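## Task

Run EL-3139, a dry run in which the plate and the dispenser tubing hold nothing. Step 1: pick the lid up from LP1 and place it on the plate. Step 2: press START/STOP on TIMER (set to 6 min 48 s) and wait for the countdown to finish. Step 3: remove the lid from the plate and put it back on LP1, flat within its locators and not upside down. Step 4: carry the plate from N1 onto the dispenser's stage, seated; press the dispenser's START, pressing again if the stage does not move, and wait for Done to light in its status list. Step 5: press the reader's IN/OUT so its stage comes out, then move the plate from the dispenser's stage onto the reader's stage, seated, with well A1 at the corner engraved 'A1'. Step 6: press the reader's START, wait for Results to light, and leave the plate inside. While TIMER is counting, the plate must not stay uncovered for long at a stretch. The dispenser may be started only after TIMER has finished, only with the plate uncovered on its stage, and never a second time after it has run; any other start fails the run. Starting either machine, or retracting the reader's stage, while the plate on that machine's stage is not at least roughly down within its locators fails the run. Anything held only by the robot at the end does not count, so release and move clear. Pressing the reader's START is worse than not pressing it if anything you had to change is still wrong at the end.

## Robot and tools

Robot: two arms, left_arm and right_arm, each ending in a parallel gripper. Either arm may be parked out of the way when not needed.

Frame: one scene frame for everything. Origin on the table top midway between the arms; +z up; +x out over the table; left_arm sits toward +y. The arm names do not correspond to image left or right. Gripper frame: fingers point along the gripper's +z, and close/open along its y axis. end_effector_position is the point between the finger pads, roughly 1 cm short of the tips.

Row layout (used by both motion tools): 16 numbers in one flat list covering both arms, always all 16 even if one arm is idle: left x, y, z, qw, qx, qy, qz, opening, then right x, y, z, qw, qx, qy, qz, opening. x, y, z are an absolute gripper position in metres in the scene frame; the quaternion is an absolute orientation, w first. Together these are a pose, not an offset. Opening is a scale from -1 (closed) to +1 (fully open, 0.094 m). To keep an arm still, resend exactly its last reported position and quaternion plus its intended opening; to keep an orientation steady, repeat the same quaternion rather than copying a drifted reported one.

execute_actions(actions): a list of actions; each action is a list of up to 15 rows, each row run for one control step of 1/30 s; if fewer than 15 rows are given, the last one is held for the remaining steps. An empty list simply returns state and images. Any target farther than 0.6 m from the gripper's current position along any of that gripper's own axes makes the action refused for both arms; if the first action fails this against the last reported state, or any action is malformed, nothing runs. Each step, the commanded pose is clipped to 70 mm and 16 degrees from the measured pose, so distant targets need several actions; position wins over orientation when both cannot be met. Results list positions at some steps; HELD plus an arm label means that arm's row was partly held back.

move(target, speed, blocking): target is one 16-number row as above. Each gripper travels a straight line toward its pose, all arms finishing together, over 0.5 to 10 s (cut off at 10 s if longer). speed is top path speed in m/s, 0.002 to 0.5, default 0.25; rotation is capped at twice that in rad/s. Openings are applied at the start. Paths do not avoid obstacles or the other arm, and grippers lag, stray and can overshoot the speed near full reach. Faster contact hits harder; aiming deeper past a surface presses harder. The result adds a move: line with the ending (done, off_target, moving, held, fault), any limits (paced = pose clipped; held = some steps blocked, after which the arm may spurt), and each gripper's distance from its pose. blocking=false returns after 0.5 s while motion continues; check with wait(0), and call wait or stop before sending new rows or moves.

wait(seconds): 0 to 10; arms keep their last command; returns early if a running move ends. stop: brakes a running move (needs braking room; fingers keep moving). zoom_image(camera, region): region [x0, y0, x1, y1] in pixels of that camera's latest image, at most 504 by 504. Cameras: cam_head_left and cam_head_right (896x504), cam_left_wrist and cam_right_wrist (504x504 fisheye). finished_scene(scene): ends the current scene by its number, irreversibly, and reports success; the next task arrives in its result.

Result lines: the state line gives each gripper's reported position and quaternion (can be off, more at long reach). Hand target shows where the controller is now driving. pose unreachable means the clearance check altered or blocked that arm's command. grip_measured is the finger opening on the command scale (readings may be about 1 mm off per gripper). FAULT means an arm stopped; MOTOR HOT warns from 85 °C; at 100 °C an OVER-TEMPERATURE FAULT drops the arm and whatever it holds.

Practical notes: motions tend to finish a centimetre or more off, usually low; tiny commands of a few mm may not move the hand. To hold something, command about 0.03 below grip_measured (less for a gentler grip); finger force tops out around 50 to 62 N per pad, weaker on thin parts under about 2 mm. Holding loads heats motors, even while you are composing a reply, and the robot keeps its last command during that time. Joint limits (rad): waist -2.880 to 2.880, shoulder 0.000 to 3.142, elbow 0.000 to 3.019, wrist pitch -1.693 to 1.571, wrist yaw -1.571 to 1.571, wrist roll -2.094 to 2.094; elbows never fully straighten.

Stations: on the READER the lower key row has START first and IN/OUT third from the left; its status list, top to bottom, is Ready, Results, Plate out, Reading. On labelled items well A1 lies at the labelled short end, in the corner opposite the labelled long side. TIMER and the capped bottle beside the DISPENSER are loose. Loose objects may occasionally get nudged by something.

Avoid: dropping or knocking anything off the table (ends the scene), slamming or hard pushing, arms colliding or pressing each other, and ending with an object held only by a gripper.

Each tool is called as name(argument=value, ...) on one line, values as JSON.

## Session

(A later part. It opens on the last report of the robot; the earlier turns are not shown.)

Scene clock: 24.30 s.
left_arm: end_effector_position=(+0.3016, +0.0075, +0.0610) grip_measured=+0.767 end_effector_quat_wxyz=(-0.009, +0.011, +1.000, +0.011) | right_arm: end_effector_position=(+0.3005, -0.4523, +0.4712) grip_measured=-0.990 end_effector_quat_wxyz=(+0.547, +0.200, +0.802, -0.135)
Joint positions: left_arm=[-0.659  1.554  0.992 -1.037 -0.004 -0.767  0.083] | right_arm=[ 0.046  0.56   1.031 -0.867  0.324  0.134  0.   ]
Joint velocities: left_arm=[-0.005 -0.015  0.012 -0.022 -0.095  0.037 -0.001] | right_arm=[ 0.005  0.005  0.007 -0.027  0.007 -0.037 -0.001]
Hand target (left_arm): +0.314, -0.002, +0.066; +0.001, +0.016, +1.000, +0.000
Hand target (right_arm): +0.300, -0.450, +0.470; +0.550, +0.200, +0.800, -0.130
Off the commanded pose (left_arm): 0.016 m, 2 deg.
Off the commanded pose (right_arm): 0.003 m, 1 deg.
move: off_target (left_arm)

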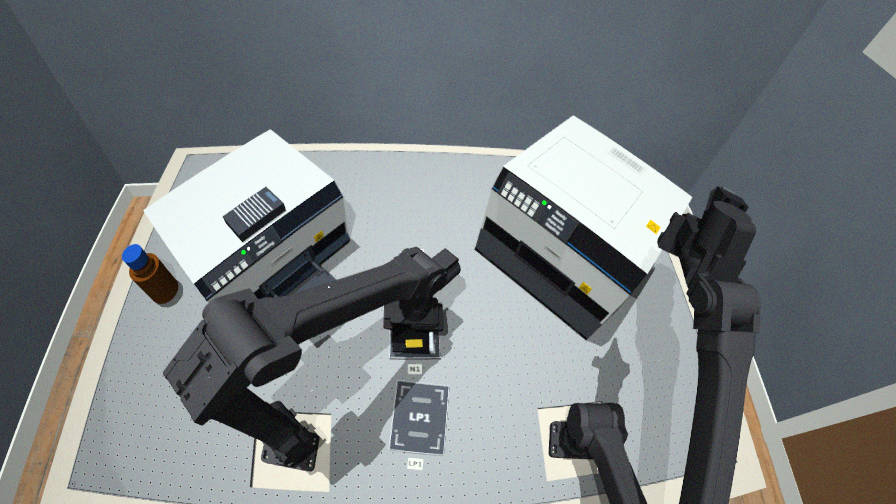

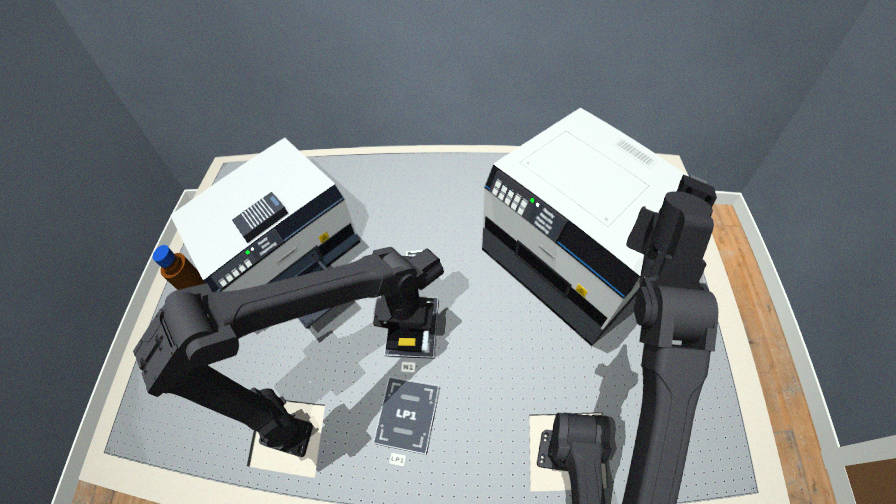

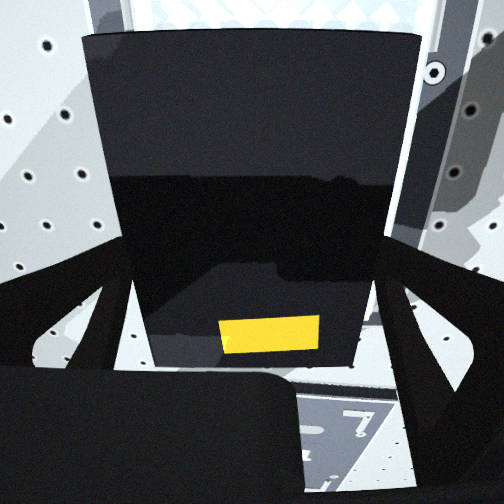

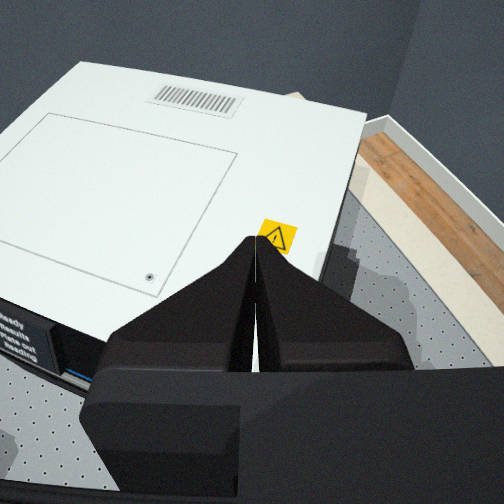

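move(target=[0.318,-0.006,0.12,0,0.016,1,0,0.735, 0.30,-0.45,0.47,0.55,0.2,0.8,-0.13,-1], speed=0.15)

move(target=[0.312,-0.001,0.061,0,0.016,1,0,0.735, 0.30,-0.45,0.47,0.55,0.2,0.8,-0.13,-1], speed=0.1)

Scene clock: 27.33 s.
left_arm: end_effector_position=(+0.3048, +0.0043, +0.1048) grip_measured=+0.767 end_effector_quat_wxyz=(-0.011, +0.013, +1.000, +0.013) | right_arm: end_effector_position=(+0.3005, -0.4523, +0.4712) grip_measured=-0.990 end_effector_quat_wxyz=(+0.547, +0.200, +0.802, -0.135)
Joint positions: left_arm=[-0.659  1.51   1.071 -1.167 -0.004 -0.764  0.083] | right_arm=[ 0.046  0.56   1.031 -0.867  0.324  0.134  0.   ]
Joint velocities: left_arm=[ 0.005 -0.005  0.007  0.002  0.037  0.007  0.001] | right_arm=[-0.005 -0.005 -0.017 -0.002 -0.022  0.022 -0.002]
Hand target (left_arm): +0.317, -0.005, +0.120; +0.000, +0.016, +1.000, -0.000
Hand target (right_arm): +0.300, -0.450, +0.470; +0.550, +0.200, +0.800, -0.130
Off the commanded pose (left_arm): 0.023 m, 2 deg.
Off the commanded pose (right_arm): 0.003 m, 1 deg.
move: off_target (left_arm)

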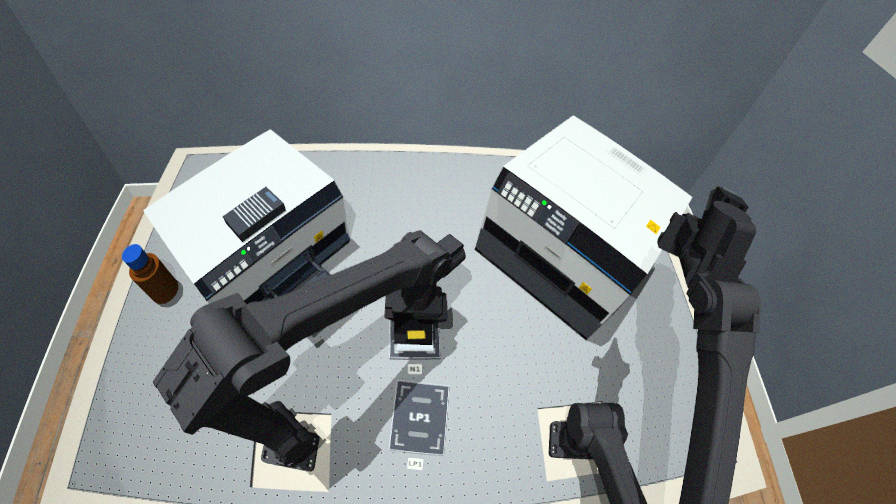

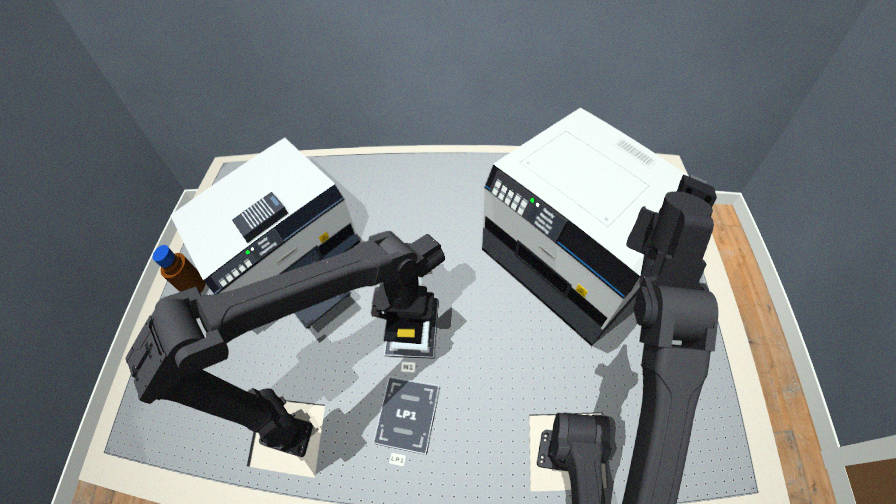

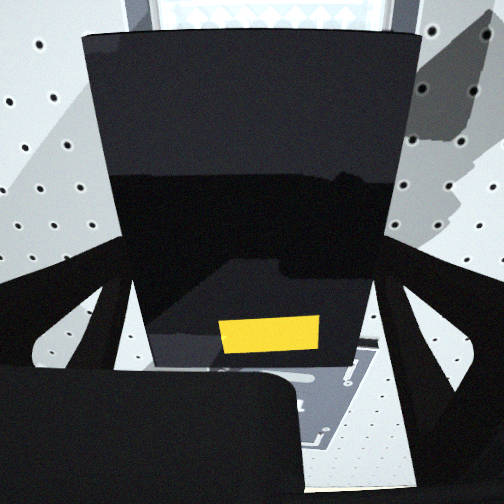

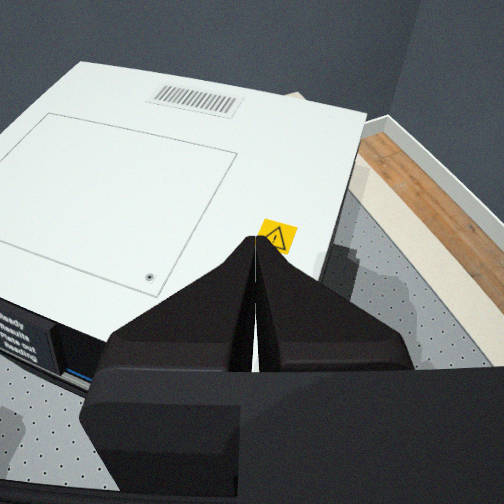

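Scene clock: 28.17 s.
left_arm: end_effector_position=(+0.3130, -0.0040, +0.0692) grip_measured=+0.767 end_effector_quat_wxyz=(+0.005, +0.013, +1.000, -0.003) | right_arm: end_effector_position=(+0.3005, -0.4523, +0.4712) grip_measured=-0.990 end_effector_quat_wxyz=(+0.547, +0.200, +0.802, -0.135)
Joint positions: left_arm=[-0.659  1.557  1.021 -1.023 -0.004 -0.764  0.083] | right_arm=[ 0.046  0.56   1.031 -0.867  0.324  0.134  0.   ]
Joint velocities: left_arm=[-0.015 -0.005 -0.002  0.002 -0.051  0.022  0.001] | right_arm=[-0.005 -0.015 -0.012 -0.002 -0.022 -0.037  0.001]
Hand target (left_arm): +0.312, -0.001, +0.061; -0.000, +0.016, +1.000, -0.000
Hand target (right_arm): +0.300, -0.450, +0.470; +0.550, +0.200, +0.800, -0.130
Off the commanded pose (left_arm): 0.009 m, 1 deg.
Off the commanded pose (right_arm): 0.003 m, 1 deg.
move: done

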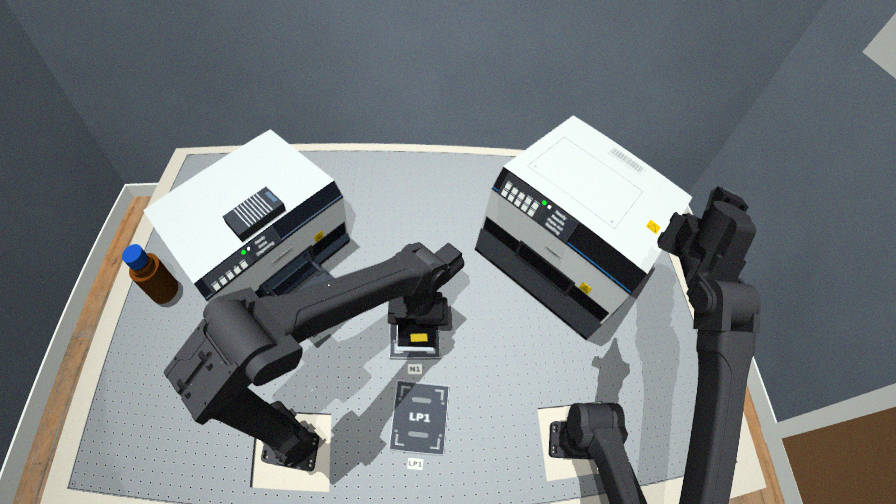

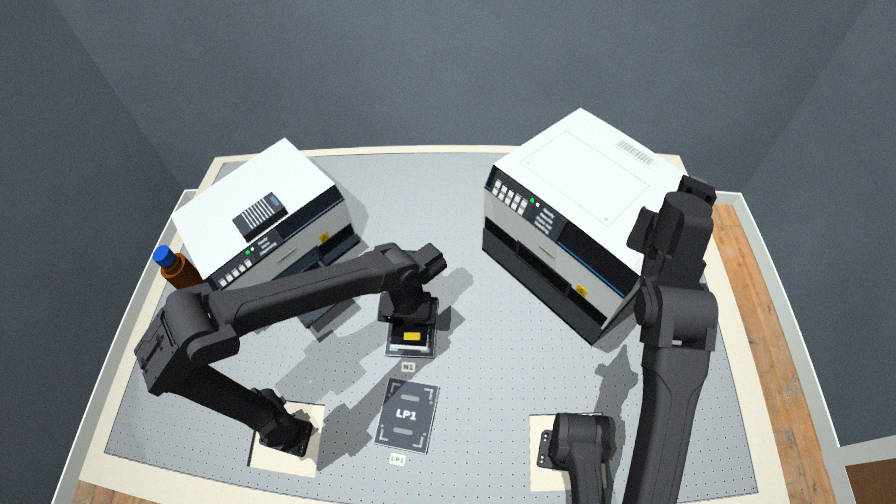

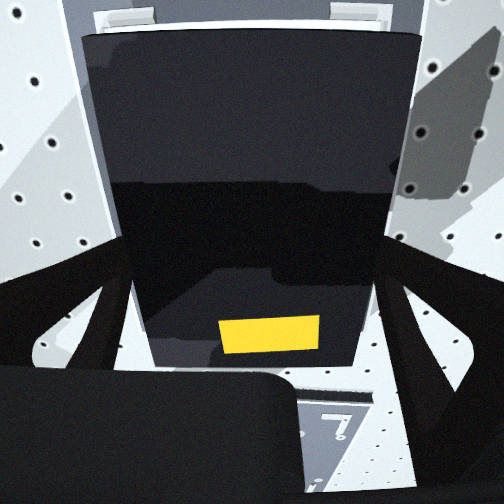

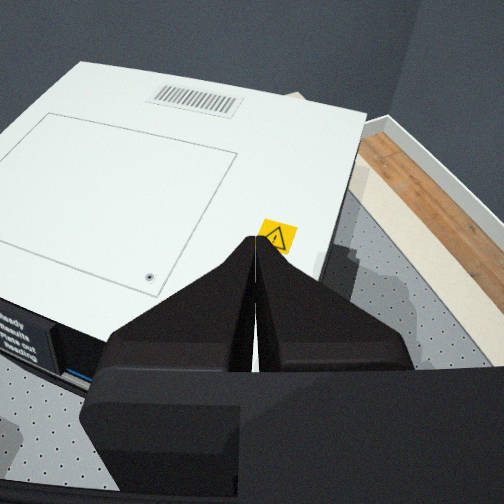

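execute_actions(actions=[[[0.3135,0.0025,0.057,0,0,1,0,0.735, 0.30,-0.45,0.47,0.55,0.2,0.8,-0.13,-1]]])

Scene clock: 30.90 s.
left_arm: end_effector_position=(+0.3140, -0.0030, +0.0671) grip_measured=+0.767 end_effector_quat_wxyz=(+0.007, +0.011, +1.000, -0.004) | right_arm: end_effector_position=(+0.3005, -0.4523, +0.4712) grip_measured=-0.990 end_effector_quat_wxyz=(+0.547, +0.200, +0.802, -0.135)
Joint positions: left_arm=[-0.656  1.557  1.015 -1.012 -0.004 -0.764  0.083] | right_arm=[ 0.046  0.56   1.031 -0.867  0.324  0.134  0.   ]
Joint velocities: left_arm=[-0.024  0.015  0.017  0.002  0.007 -0.037  0.   ] | right_arm=[-0.005  0.015 -0.007 -0.002 -0.081 -0.051  0.001]
Hand target (left_arm): +0.313, +0.002, +0.057; +0.000, +0.000, +1.000, +0.000
Hand target (right_arm): +0.300, -0.450, +0.470; +0.550, +0.200, +0.800, -0.130
Off the commanded pose (left_arm): 0.011 m, 2 deg.
Off the commanded pose (right_arm): 0.003 m, 1 deg.
Step readings (end_effector_position):
0: left_arm (+0.3130, -0.0040, +0.0692) | right_arm (+0.3005, -0.4523, +0.4712)
1: left_arm (+0.3131, -0.0041, +0.0688) | right_arm (+0.3005, -0.4523, +0.4712)
2: left_arm (+0.3135, -0.0043, +0.0684) | right_arm (+0.3005, -0.4523, +0.4712)
4: left_arm (+0.3137, -0.0038, +0.0676) | right_arm (+0.3005, -0.4523, +0.4712)
8: left_arm (+0.3139, -0.0029, +0.0671) | right_arm (+0.3005, -0.4523, +0.4712)
15: end_effector_position above

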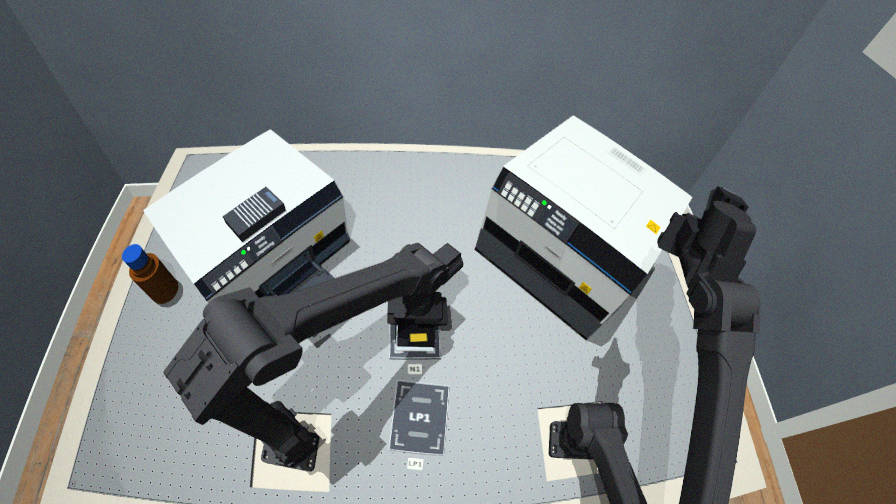

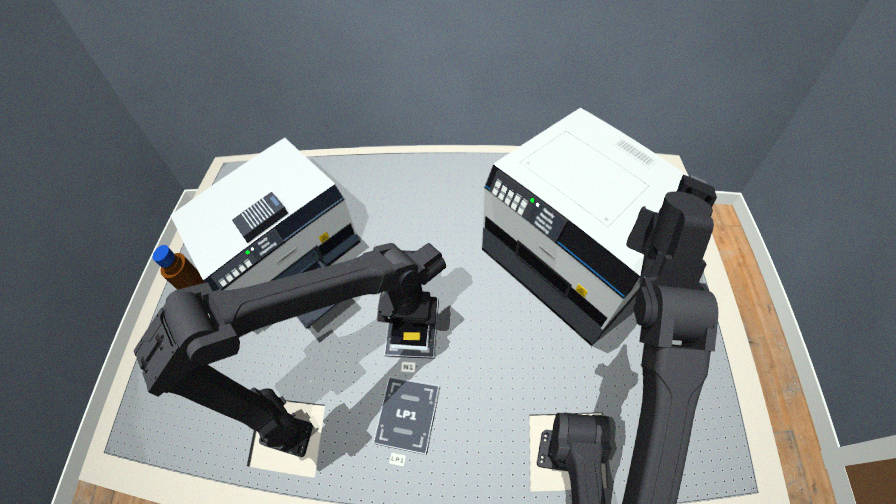

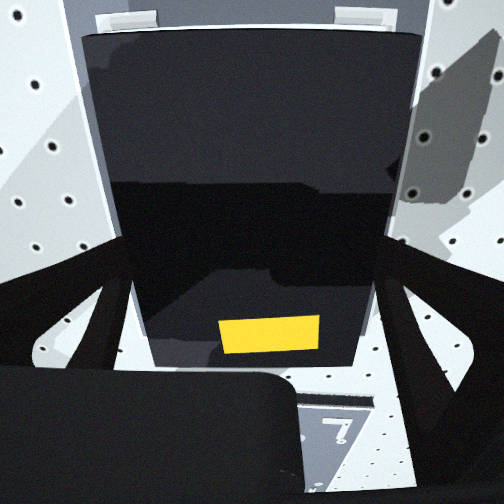

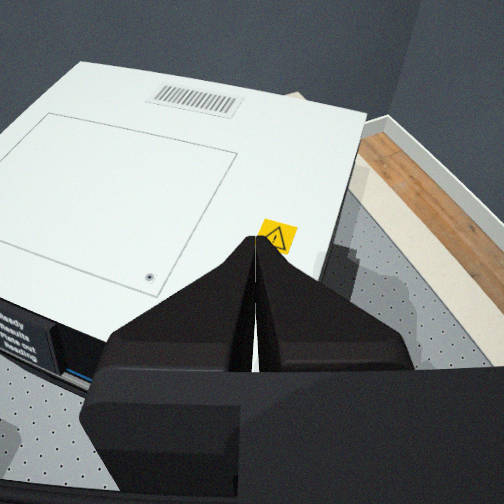

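execute_actions(actions=[[[0.311,0.002,0.052,0,-0.001,1,0,0.735, 0.30,-0.45,0.47,0.55,0.2,0.8,-0.13,-1]]])

Scene clock: 33.07 s.
left_arm: end_effector_position=(+0.3129, -0.0019, +0.0633) grip_measured=+0.767 end_effector_quat_wxyz=(+0.008, +0.008, +1.000, -0.005) | right_arm: end_effector_position=(+0.3005, -0.4523, +0.4712) grip_measured=-0.990 end_effector_quat_wxyz=(+0.547, +0.200, +0.802, -0.135)
Joint positions: left_arm=[-0.656  1.557  1.003 -0.998 -0.004 -0.77   0.083] | right_arm=[ 0.046  0.56   1.031 -0.867  0.324  0.134  0.   ]
Joint velocities: left_arm=[-0.024  0.015 -0.002 -0.007  0.007  0.022 -0.001] | right_arm=[-0.005  0.005 -0.012  0.012 -0.022 -0.066 -0.   ]
Hand target (left_arm): +0.311, +0.002, +0.052; -0.000, -0.001, +1.000, +0.000
Hand target (right_arm): +0.300, -0.450, +0.470; +0.550, +0.200, +0.800, -0.130
Off the commanded pose (left_arm): 0.012 m, 2 deg.
Off the commanded pose (right_arm): 0.003 m, 1 deg.
Step readings (end_effector_position):
0: left_arm (+0.3140, -0.0030, +0.0671) | right_arm (+0.3005, -0.4523, +0.4712)
1: left_arm (+0.3141, -0.0031, +0.0666) | right_arm (+0.3005, -0.4523, +0.4712)
2: left_arm (+0.3143, -0.0033, +0.0659) | right_arm (+0.3005, -0.4523, +0.4712)
4: left_arm (+0.3136, -0.0026, +0.0645) | right_arm (+0.3005, -0.4523, +0.4712)
8: left_arm (+0.3127, -0.0017, +0.0633) | right_arm (+0.3005, -0.4523, +0.4712)
15: end_effector_position above

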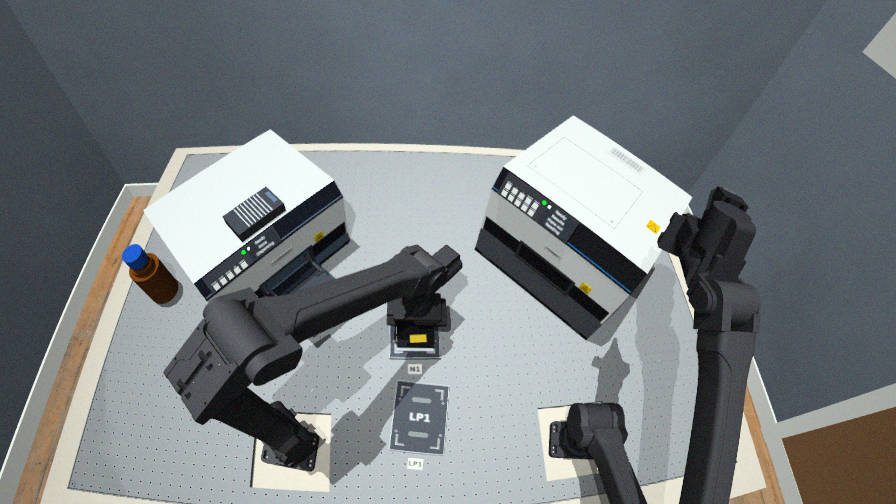

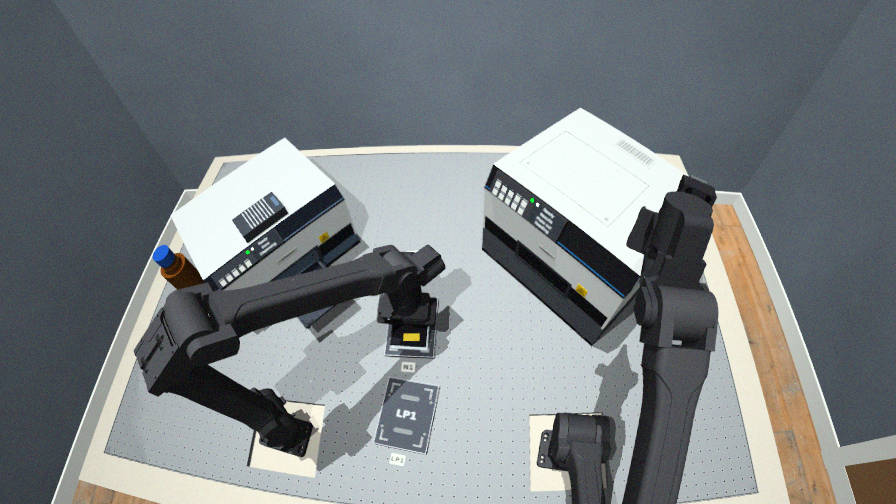

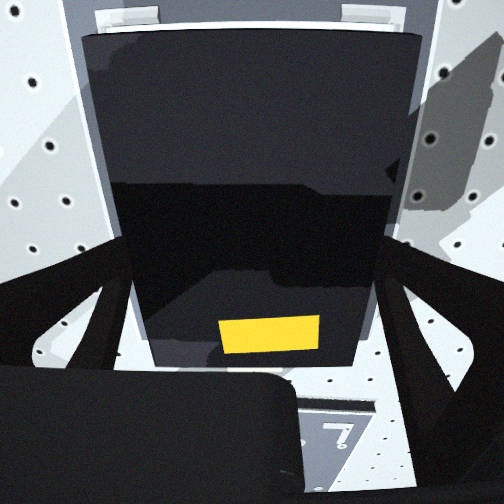

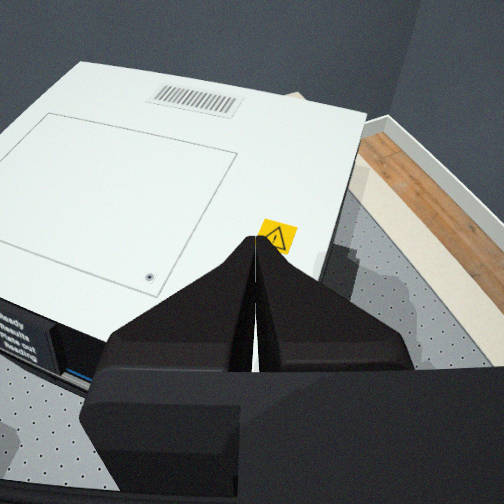

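execute_actions(actions=[[[0.3115,0.0015,0.047,0,0,1,0,0.735, 0.30,-0.45,0.47,0.55,0.2,0.8,-0.13,-1]],[[0.3115,0.0015,0.042,0,0,1,0,0.735, 0.30,-0.45,0.47,0.55,0.2,0.8,-0.13,-1]],[[0.3115,0.0015,0.037,0,0,1,0,0.735, 0.30,-0.45,0.47,0.55,0.2,0.8,-0.13,-1]]])

Scene clock: 36.50 s.
left_arm: end_effector_position=(+0.3135, -0.0025, +0.0503) grip_measured=+0.767 end_effector_quat_wxyz=(+0.009, +0.007, +1.000, -0.006) | right_arm: end_effector_position=(+0.3005, -0.4523, +0.4712) grip_measured=-0.990 end_effector_quat_wxyz=(+0.547, +0.200, +0.802, -0.135)
Joint positions: left_arm=[-0.656  1.578  0.988 -0.959 -0.004 -0.772  0.083] | right_arm=[ 0.046  0.56   1.031 -0.867  0.324  0.134  0.   ]
Joint velocities: left_arm=[-0.015 -0.015  0.002 -0.007 -0.081  0.007  0.   ] | right_arm=[-0.005 -0.005 -0.012 -0.002  0.022 -0.066 -0.001]
Hand target (left_arm): +0.311, +0.002, +0.037; +0.000, -0.000, +1.000, +0.000
Hand target (right_arm): +0.300, -0.450, +0.470; +0.550, +0.200, +0.800, -0.130
Off the commanded pose (left_arm): 0.014 m, 2 deg.
Off the commanded pose (right_arm): 0.003 m, 1 deg.
Step readings (end_effector_position; steps 1 to 15: 1st action; 16 to 30: 2nd action; 31 to 45: 3rd action):
0: left_arm (+0.3129, -0.0019, +0.0633) | right_arm (+0.3005, -0.4523, +0.4712)
1: left_arm (+0.3132, -0.0022, +0.0631) | right_arm (+0.3005, -0.4523, +0.4712)
2: left_arm (+0.3138, -0.0028, +0.0628) | right_arm (+0.3005, -0.4523, +0.4712)
4: left_arm (+0.3142, -0.0032, +0.0617) | right_arm (+0.3005, -0.4523, +0.4712)
8: left_arm (+0.3140, -0.0030, +0.0600) | right_arm (+0.3005, -0.4523, +0.4712)
15: left_arm (+0.3139, -0.0029, +0.0595) | right_arm (+0.3005, -0.4523, +0.4712)
16: left_arm (+0.3142, -0.0032, +0.0592) | right_arm (+0.3005, -0.4523, +0.4712)
17: left_arm (+0.3145, -0.0035, +0.0587) | right_arm (+0.3005, -0.4523, +0.4712)
19: left_arm (+0.3145, -0.0035, +0.0570) | right_arm (+0.3005, -0.4523, +0.4712)
23: left_arm (+0.3139, -0.0029, +0.0546) | right_arm (+0.3005, -0.4523, +0.4712)
30: left_arm (+0.3137, -0.0027, +0.0540) | right_arm (+0.3005, -0.4523, +0.4712)
31: left_arm (+0.3140, -0.0030, +0.0538) | right_arm (+0.3005, -0.4523, +0.4712)
32: left_arm (+0.3141, -0.0031, +0.0533) | right_arm (+0.3005, -0.4523, +0.4712)
34: left_arm (+0.3137, -0.0027, +0.0522) | right_arm (+0.3005, -0.4523, +0.4712)
38: left_arm (+0.3135, -0.0025, +0.0503) | right_arm (+0.3005, -0.4523, +0.4712)
45: end_effector_position above

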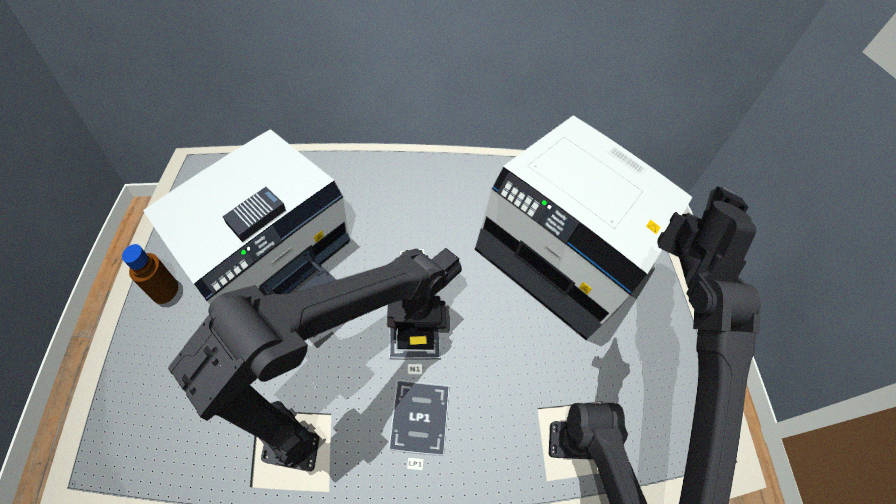

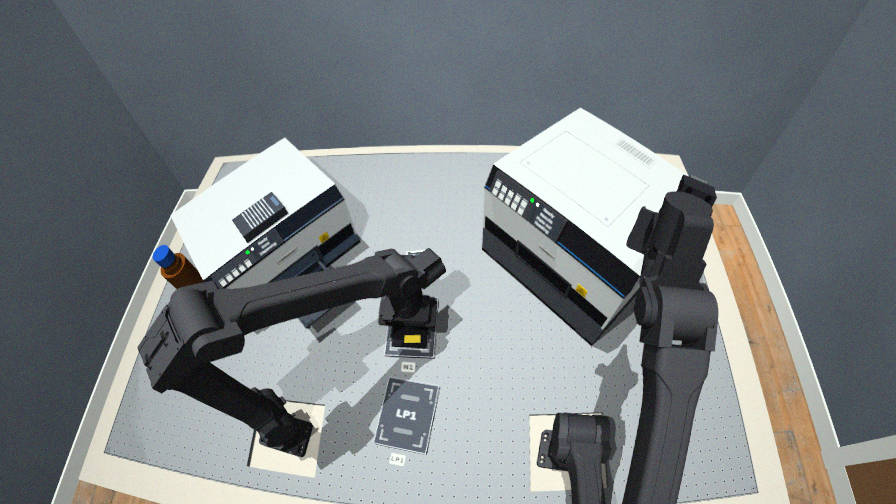

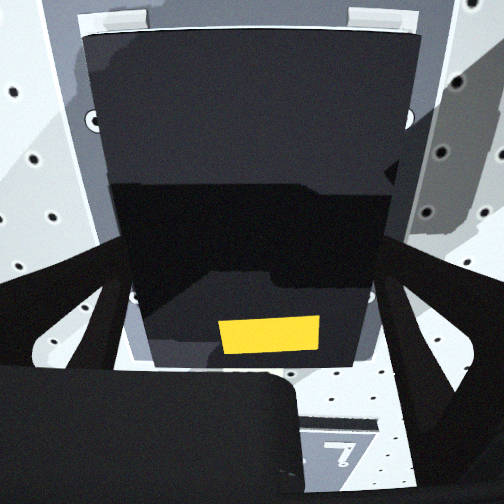

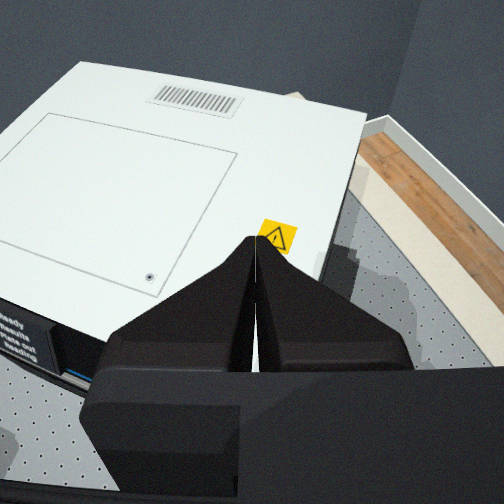

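execute_actions(actions=[[[0.3115,0.0015,0.040,0,0,1,0,1, 0.30,-0.45,0.47,0.55,0.2,0.8,-0.13,-1]],[[0.322,-0.011,0.065,0,0,1,0,1, 0.30,-0.45,0.47,0.55,0.2,0.8,-0.13,-1],[0.323,-0.012,0.07,0,0,1,0,1, 0.30,-0.45,0.47,0.55,0.2,0.8,-0.13,-1],[0.324,-0.013,0.075,0,0,1,0,1, 0.30,-0.45,0.47,0.55,0.2,0.8,-0.13,-1],[0.325,-0.014,0.08,0,0,1,0,1, 0.30,-0.45,0.47,0.55,0.2,0.8,-0.13,-1],[0.326,-0.015,0.085,0,0,1,0,1, 0.30,-0.45,0.47,0.55,0.2,0.8,-0.13,-1],[0.326,-0.015,0.09,0,0,1,0,1, 0.30,-0.45,0.47,0.55,0.2,0.8,-0.13,-1],[0.326,-0.015,0.10,0,0,1,0,1, 0.30,-0.45,0.47,0.55,0.2,0.8,-0.13,-1]]])

move(target=[0.49,-0.018,0.145,0,-0.07,0.998,0,-1, 0.30,-0.45,0.47,0.55,0.2,0.8,-0.13,-1])

move(target=[0.48,-0.012,0.095,0,-0.07,0.998,0,-1, 0.30,-0.45,0.47,0.55,0.2,0.8,-0.13,-1], speed=0.15)

Scene clock: 42.57 s.
left_arm: end_effector_position=(+0.3131, -0.0021, +0.0829) grip_measured=+1.000 end_effector_quat_wxyz=(-0.012, +0.007, +1.000, +0.015) | right_arm: end_effector_position=(+0.3005, -0.4523, +0.4712) grip_measured=-0.990 end_effector_quat_wxyz=(+0.547, +0.200, +0.802, -0.135)
Joint positions: left_arm=[-0.656  1.565  1.071 -1.116 -0.004 -0.772  0.094] | right_arm=[ 0.046  0.56   1.031 -0.867  0.324  0.134  0.   ]
Joint velocities: left_arm=[ 0.005 -0.005 -0.017 -0.027 -0.037 -0.051  0.   ] | right_arm=[ 0.005  0.005  0.022 -0.007 -0.022  0.007 -0.001]
Hand target (left_arm): +0.325, -0.014, +0.100; +0.000, +0.000, +1.000, -0.000
Hand target (right_arm): +0.300, -0.450, +0.470; +0.550, +0.200, +0.800, -0.130
Off the commanded pose (left_arm): 0.025 m, 2 deg.
Off the commanded pose (right_arm): 0.003 m, 1 deg.
Step readings (end_effector_position; steps 1 to 15: 1st action; 16 to 30: 2nd action):
0: left_arm (+0.3135, -0.0025, +0.0503) | right_arm (+0.3005, -0.4523, +0.4712)
1: left_arm (+0.3135, -0.0025, +0.0503) | right_arm (+0.3005, -0.4523, +0.4712)
2: left_arm (+0.3135, -0.0025, +0.0503) | right_arm (+0.3005, -0.4523, +0.4712)
4: left_arm (+0.3135, -0.0025, +0.0503) | right_arm (+0.3005, -0.4523, +0.4712)
8: left_arm (+0.3135, -0.0025, +0.0503) | right_arm (+0.3005, -0.4523, +0.4712)
15: left_arm (+0.3135, -0.0025, +0.0503) | right_arm (+0.3005, -0.4523, +0.4712)
16: left_arm (+0.3123, -0.0013, +0.0510) | right_arm (+0.3005, -0.4523, +0.4712)
17: left_arm (+0.3100, +0.0010, +0.0523) | right_arm (+0.3005, -0.4523, +0.4712)
19: left_arm (+0.3074, +0.0036, +0.0563) | right_arm (+0.3005, -0.4523, +0.4712)
23: left_arm (+0.3082, +0.0028, +0.0691) | right_arm (+0.3005, -0.4523, +0.4712)
30: end_effector_position above

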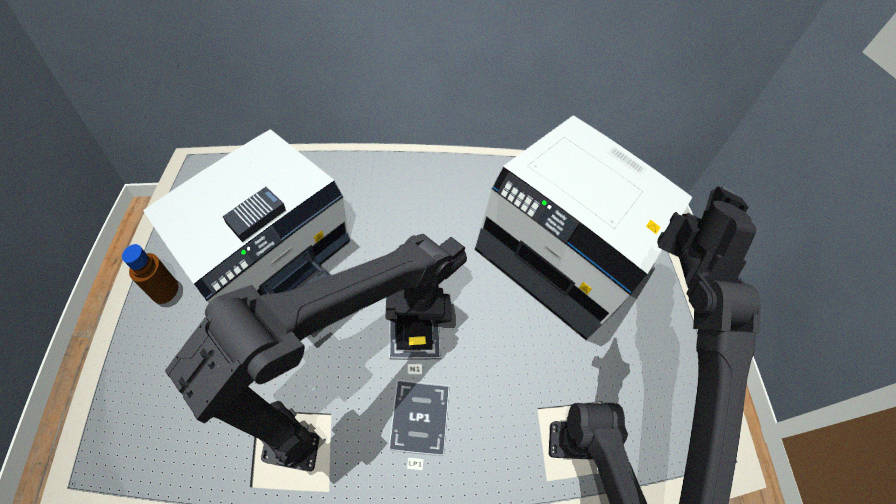

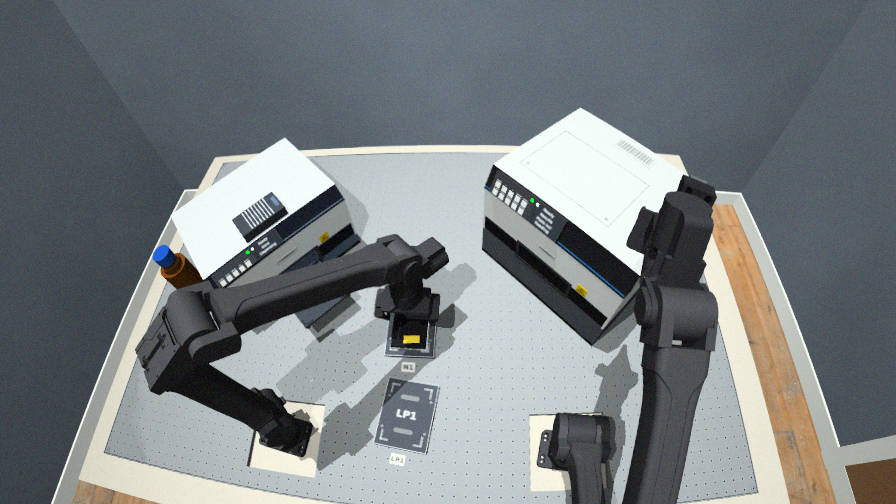

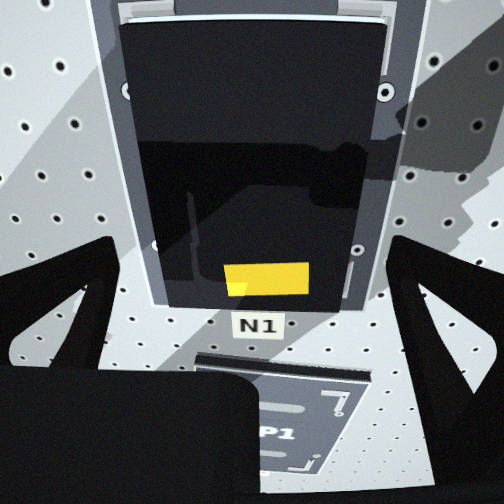

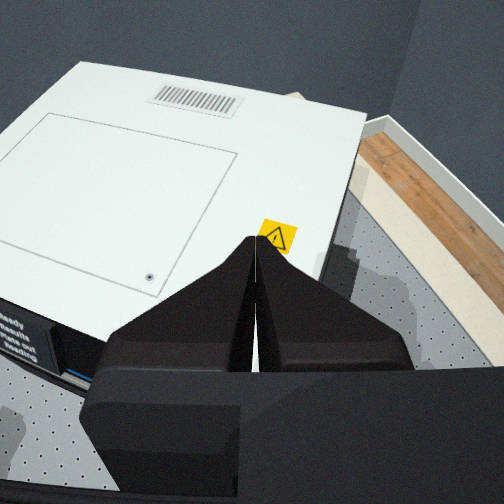

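Scene clock: 43.80 s.
left_arm: end_effector_position=(+0.4767, -0.0092, +0.1386) grip_measured=-0.992 end_effector_quat_wxyz=(-0.004, -0.076, +0.997, +0.006) | right_arm: end_effector_position=(+0.3005, -0.4523, +0.4712) grip_measured=-0.990 end_effector_quat_wxyz=(+0.547, +0.200, +0.802, -0.135)
Joint positions: left_arm=[-0.451  1.818  1.562 -1.329 -0.004 -0.735  0.   ] | right_arm=[ 0.046  0.56   1.031 -0.867  0.324  0.134  0.   ]
Joint velocities: left_arm=[-0.005 -0.005 -0.002 -0.007 -0.022  0.037 -0.   ] | right_arm=[-0.005 -0.005  0.002 -0.017  0.037 -0.095 -0.   ]
Hand target (left_arm): +0.489, -0.018, +0.145; +0.002, -0.070, +0.998, -0.001
Hand target (right_arm): +0.300, -0.450, +0.470; +0.550, +0.200, +0.800, -0.130
Off the commanded pose (left_arm): 0.017 m, 1 deg.
Off the commanded pose (right_arm): 0.003 m, 1 deg.
move: off_target (left_arm)

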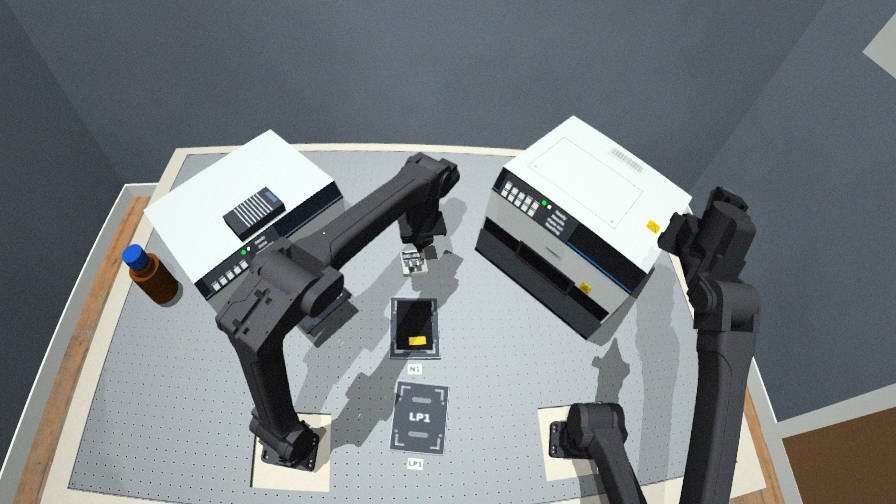

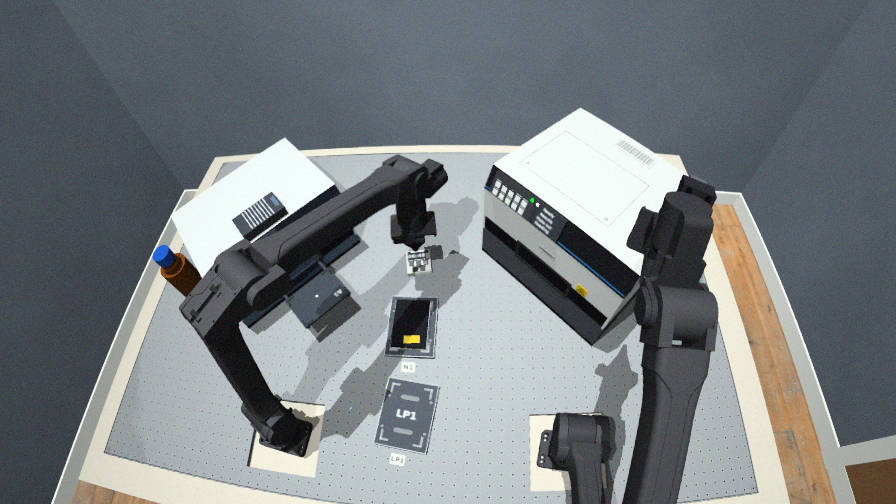

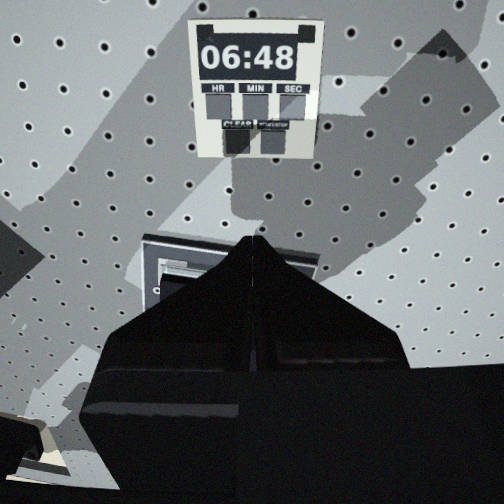

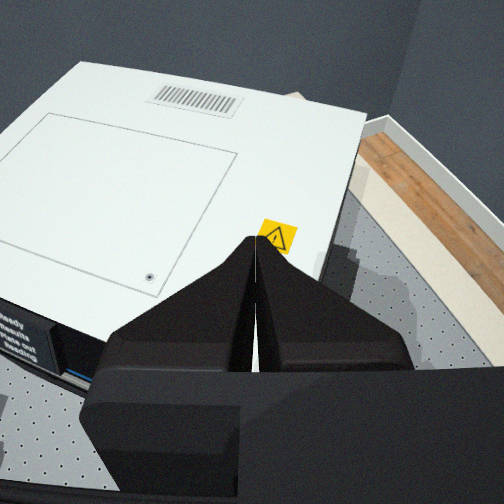

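Scene clock: 44.63 s.
left_arm: end_effector_position=(+0.4825, -0.0130, +0.1121) grip_measured=-0.992 end_effector_quat_wxyz=(+0.011, -0.076, +0.997, -0.006) | right_arm: end_effector_position=(+0.3005, -0.4523, +0.4712) grip_measured=-0.990 end_effector_quat_wxyz=(+0.547, +0.200, +0.802, -0.135)
Joint positions: left_arm=[-0.451  1.831  1.509 -1.224 -0.004 -0.735  0.   ] | right_arm=[ 0.046  0.56   1.031 -0.867  0.324  0.134  0.   ]
Joint velocities: left_arm=[ 0.015 -0.005  0.007  0.017 -0.051 -0.007  0.   ] | right_arm=[-0.005 -0.015  0.012 -0.002 -0.037 -0.022 -0.001]
Hand target (left_arm): +0.480, -0.012, +0.095; -0.000, -0.070, +0.998, -0.000
Hand target (right_arm): +0.300, -0.450, +0.470; +0.550, +0.200, +0.800, -0.130
Off the commanded pose (left_arm): 0.017 m, 2 deg.
Off the commanded pose (right_arm): 0.003 m, 1 deg.
move: off_target (left_arm)

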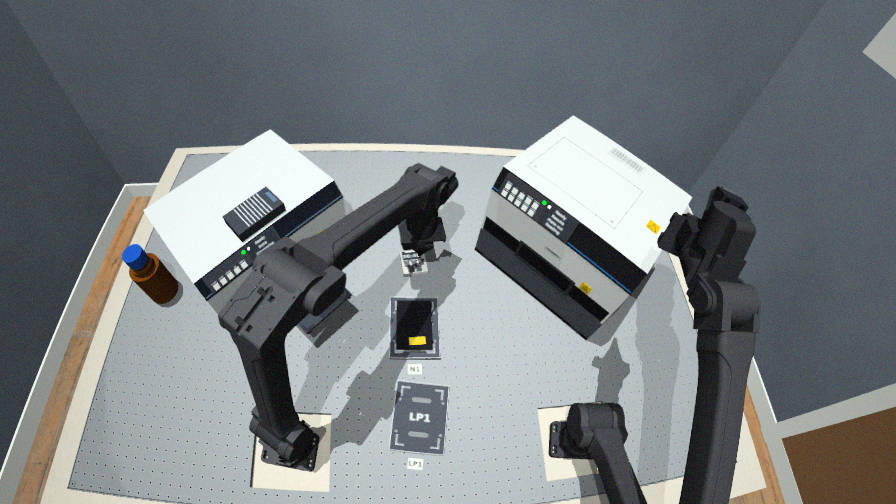

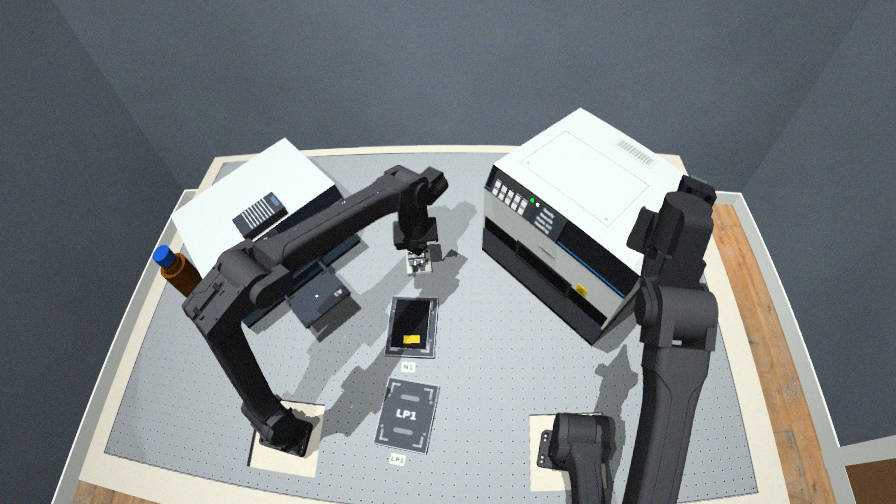

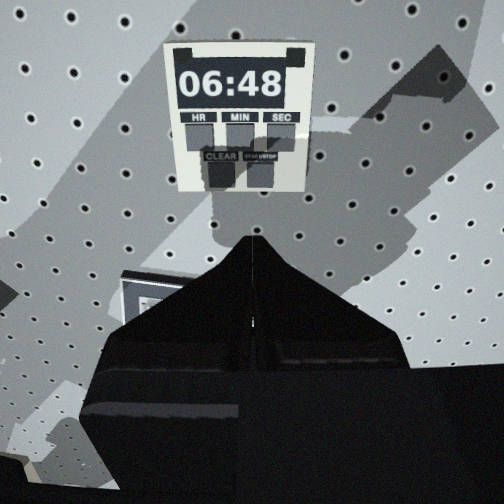

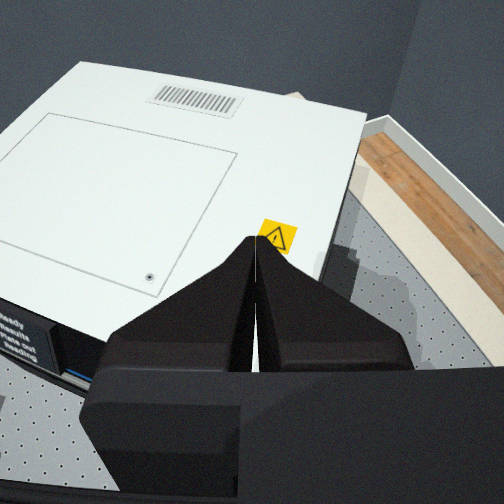

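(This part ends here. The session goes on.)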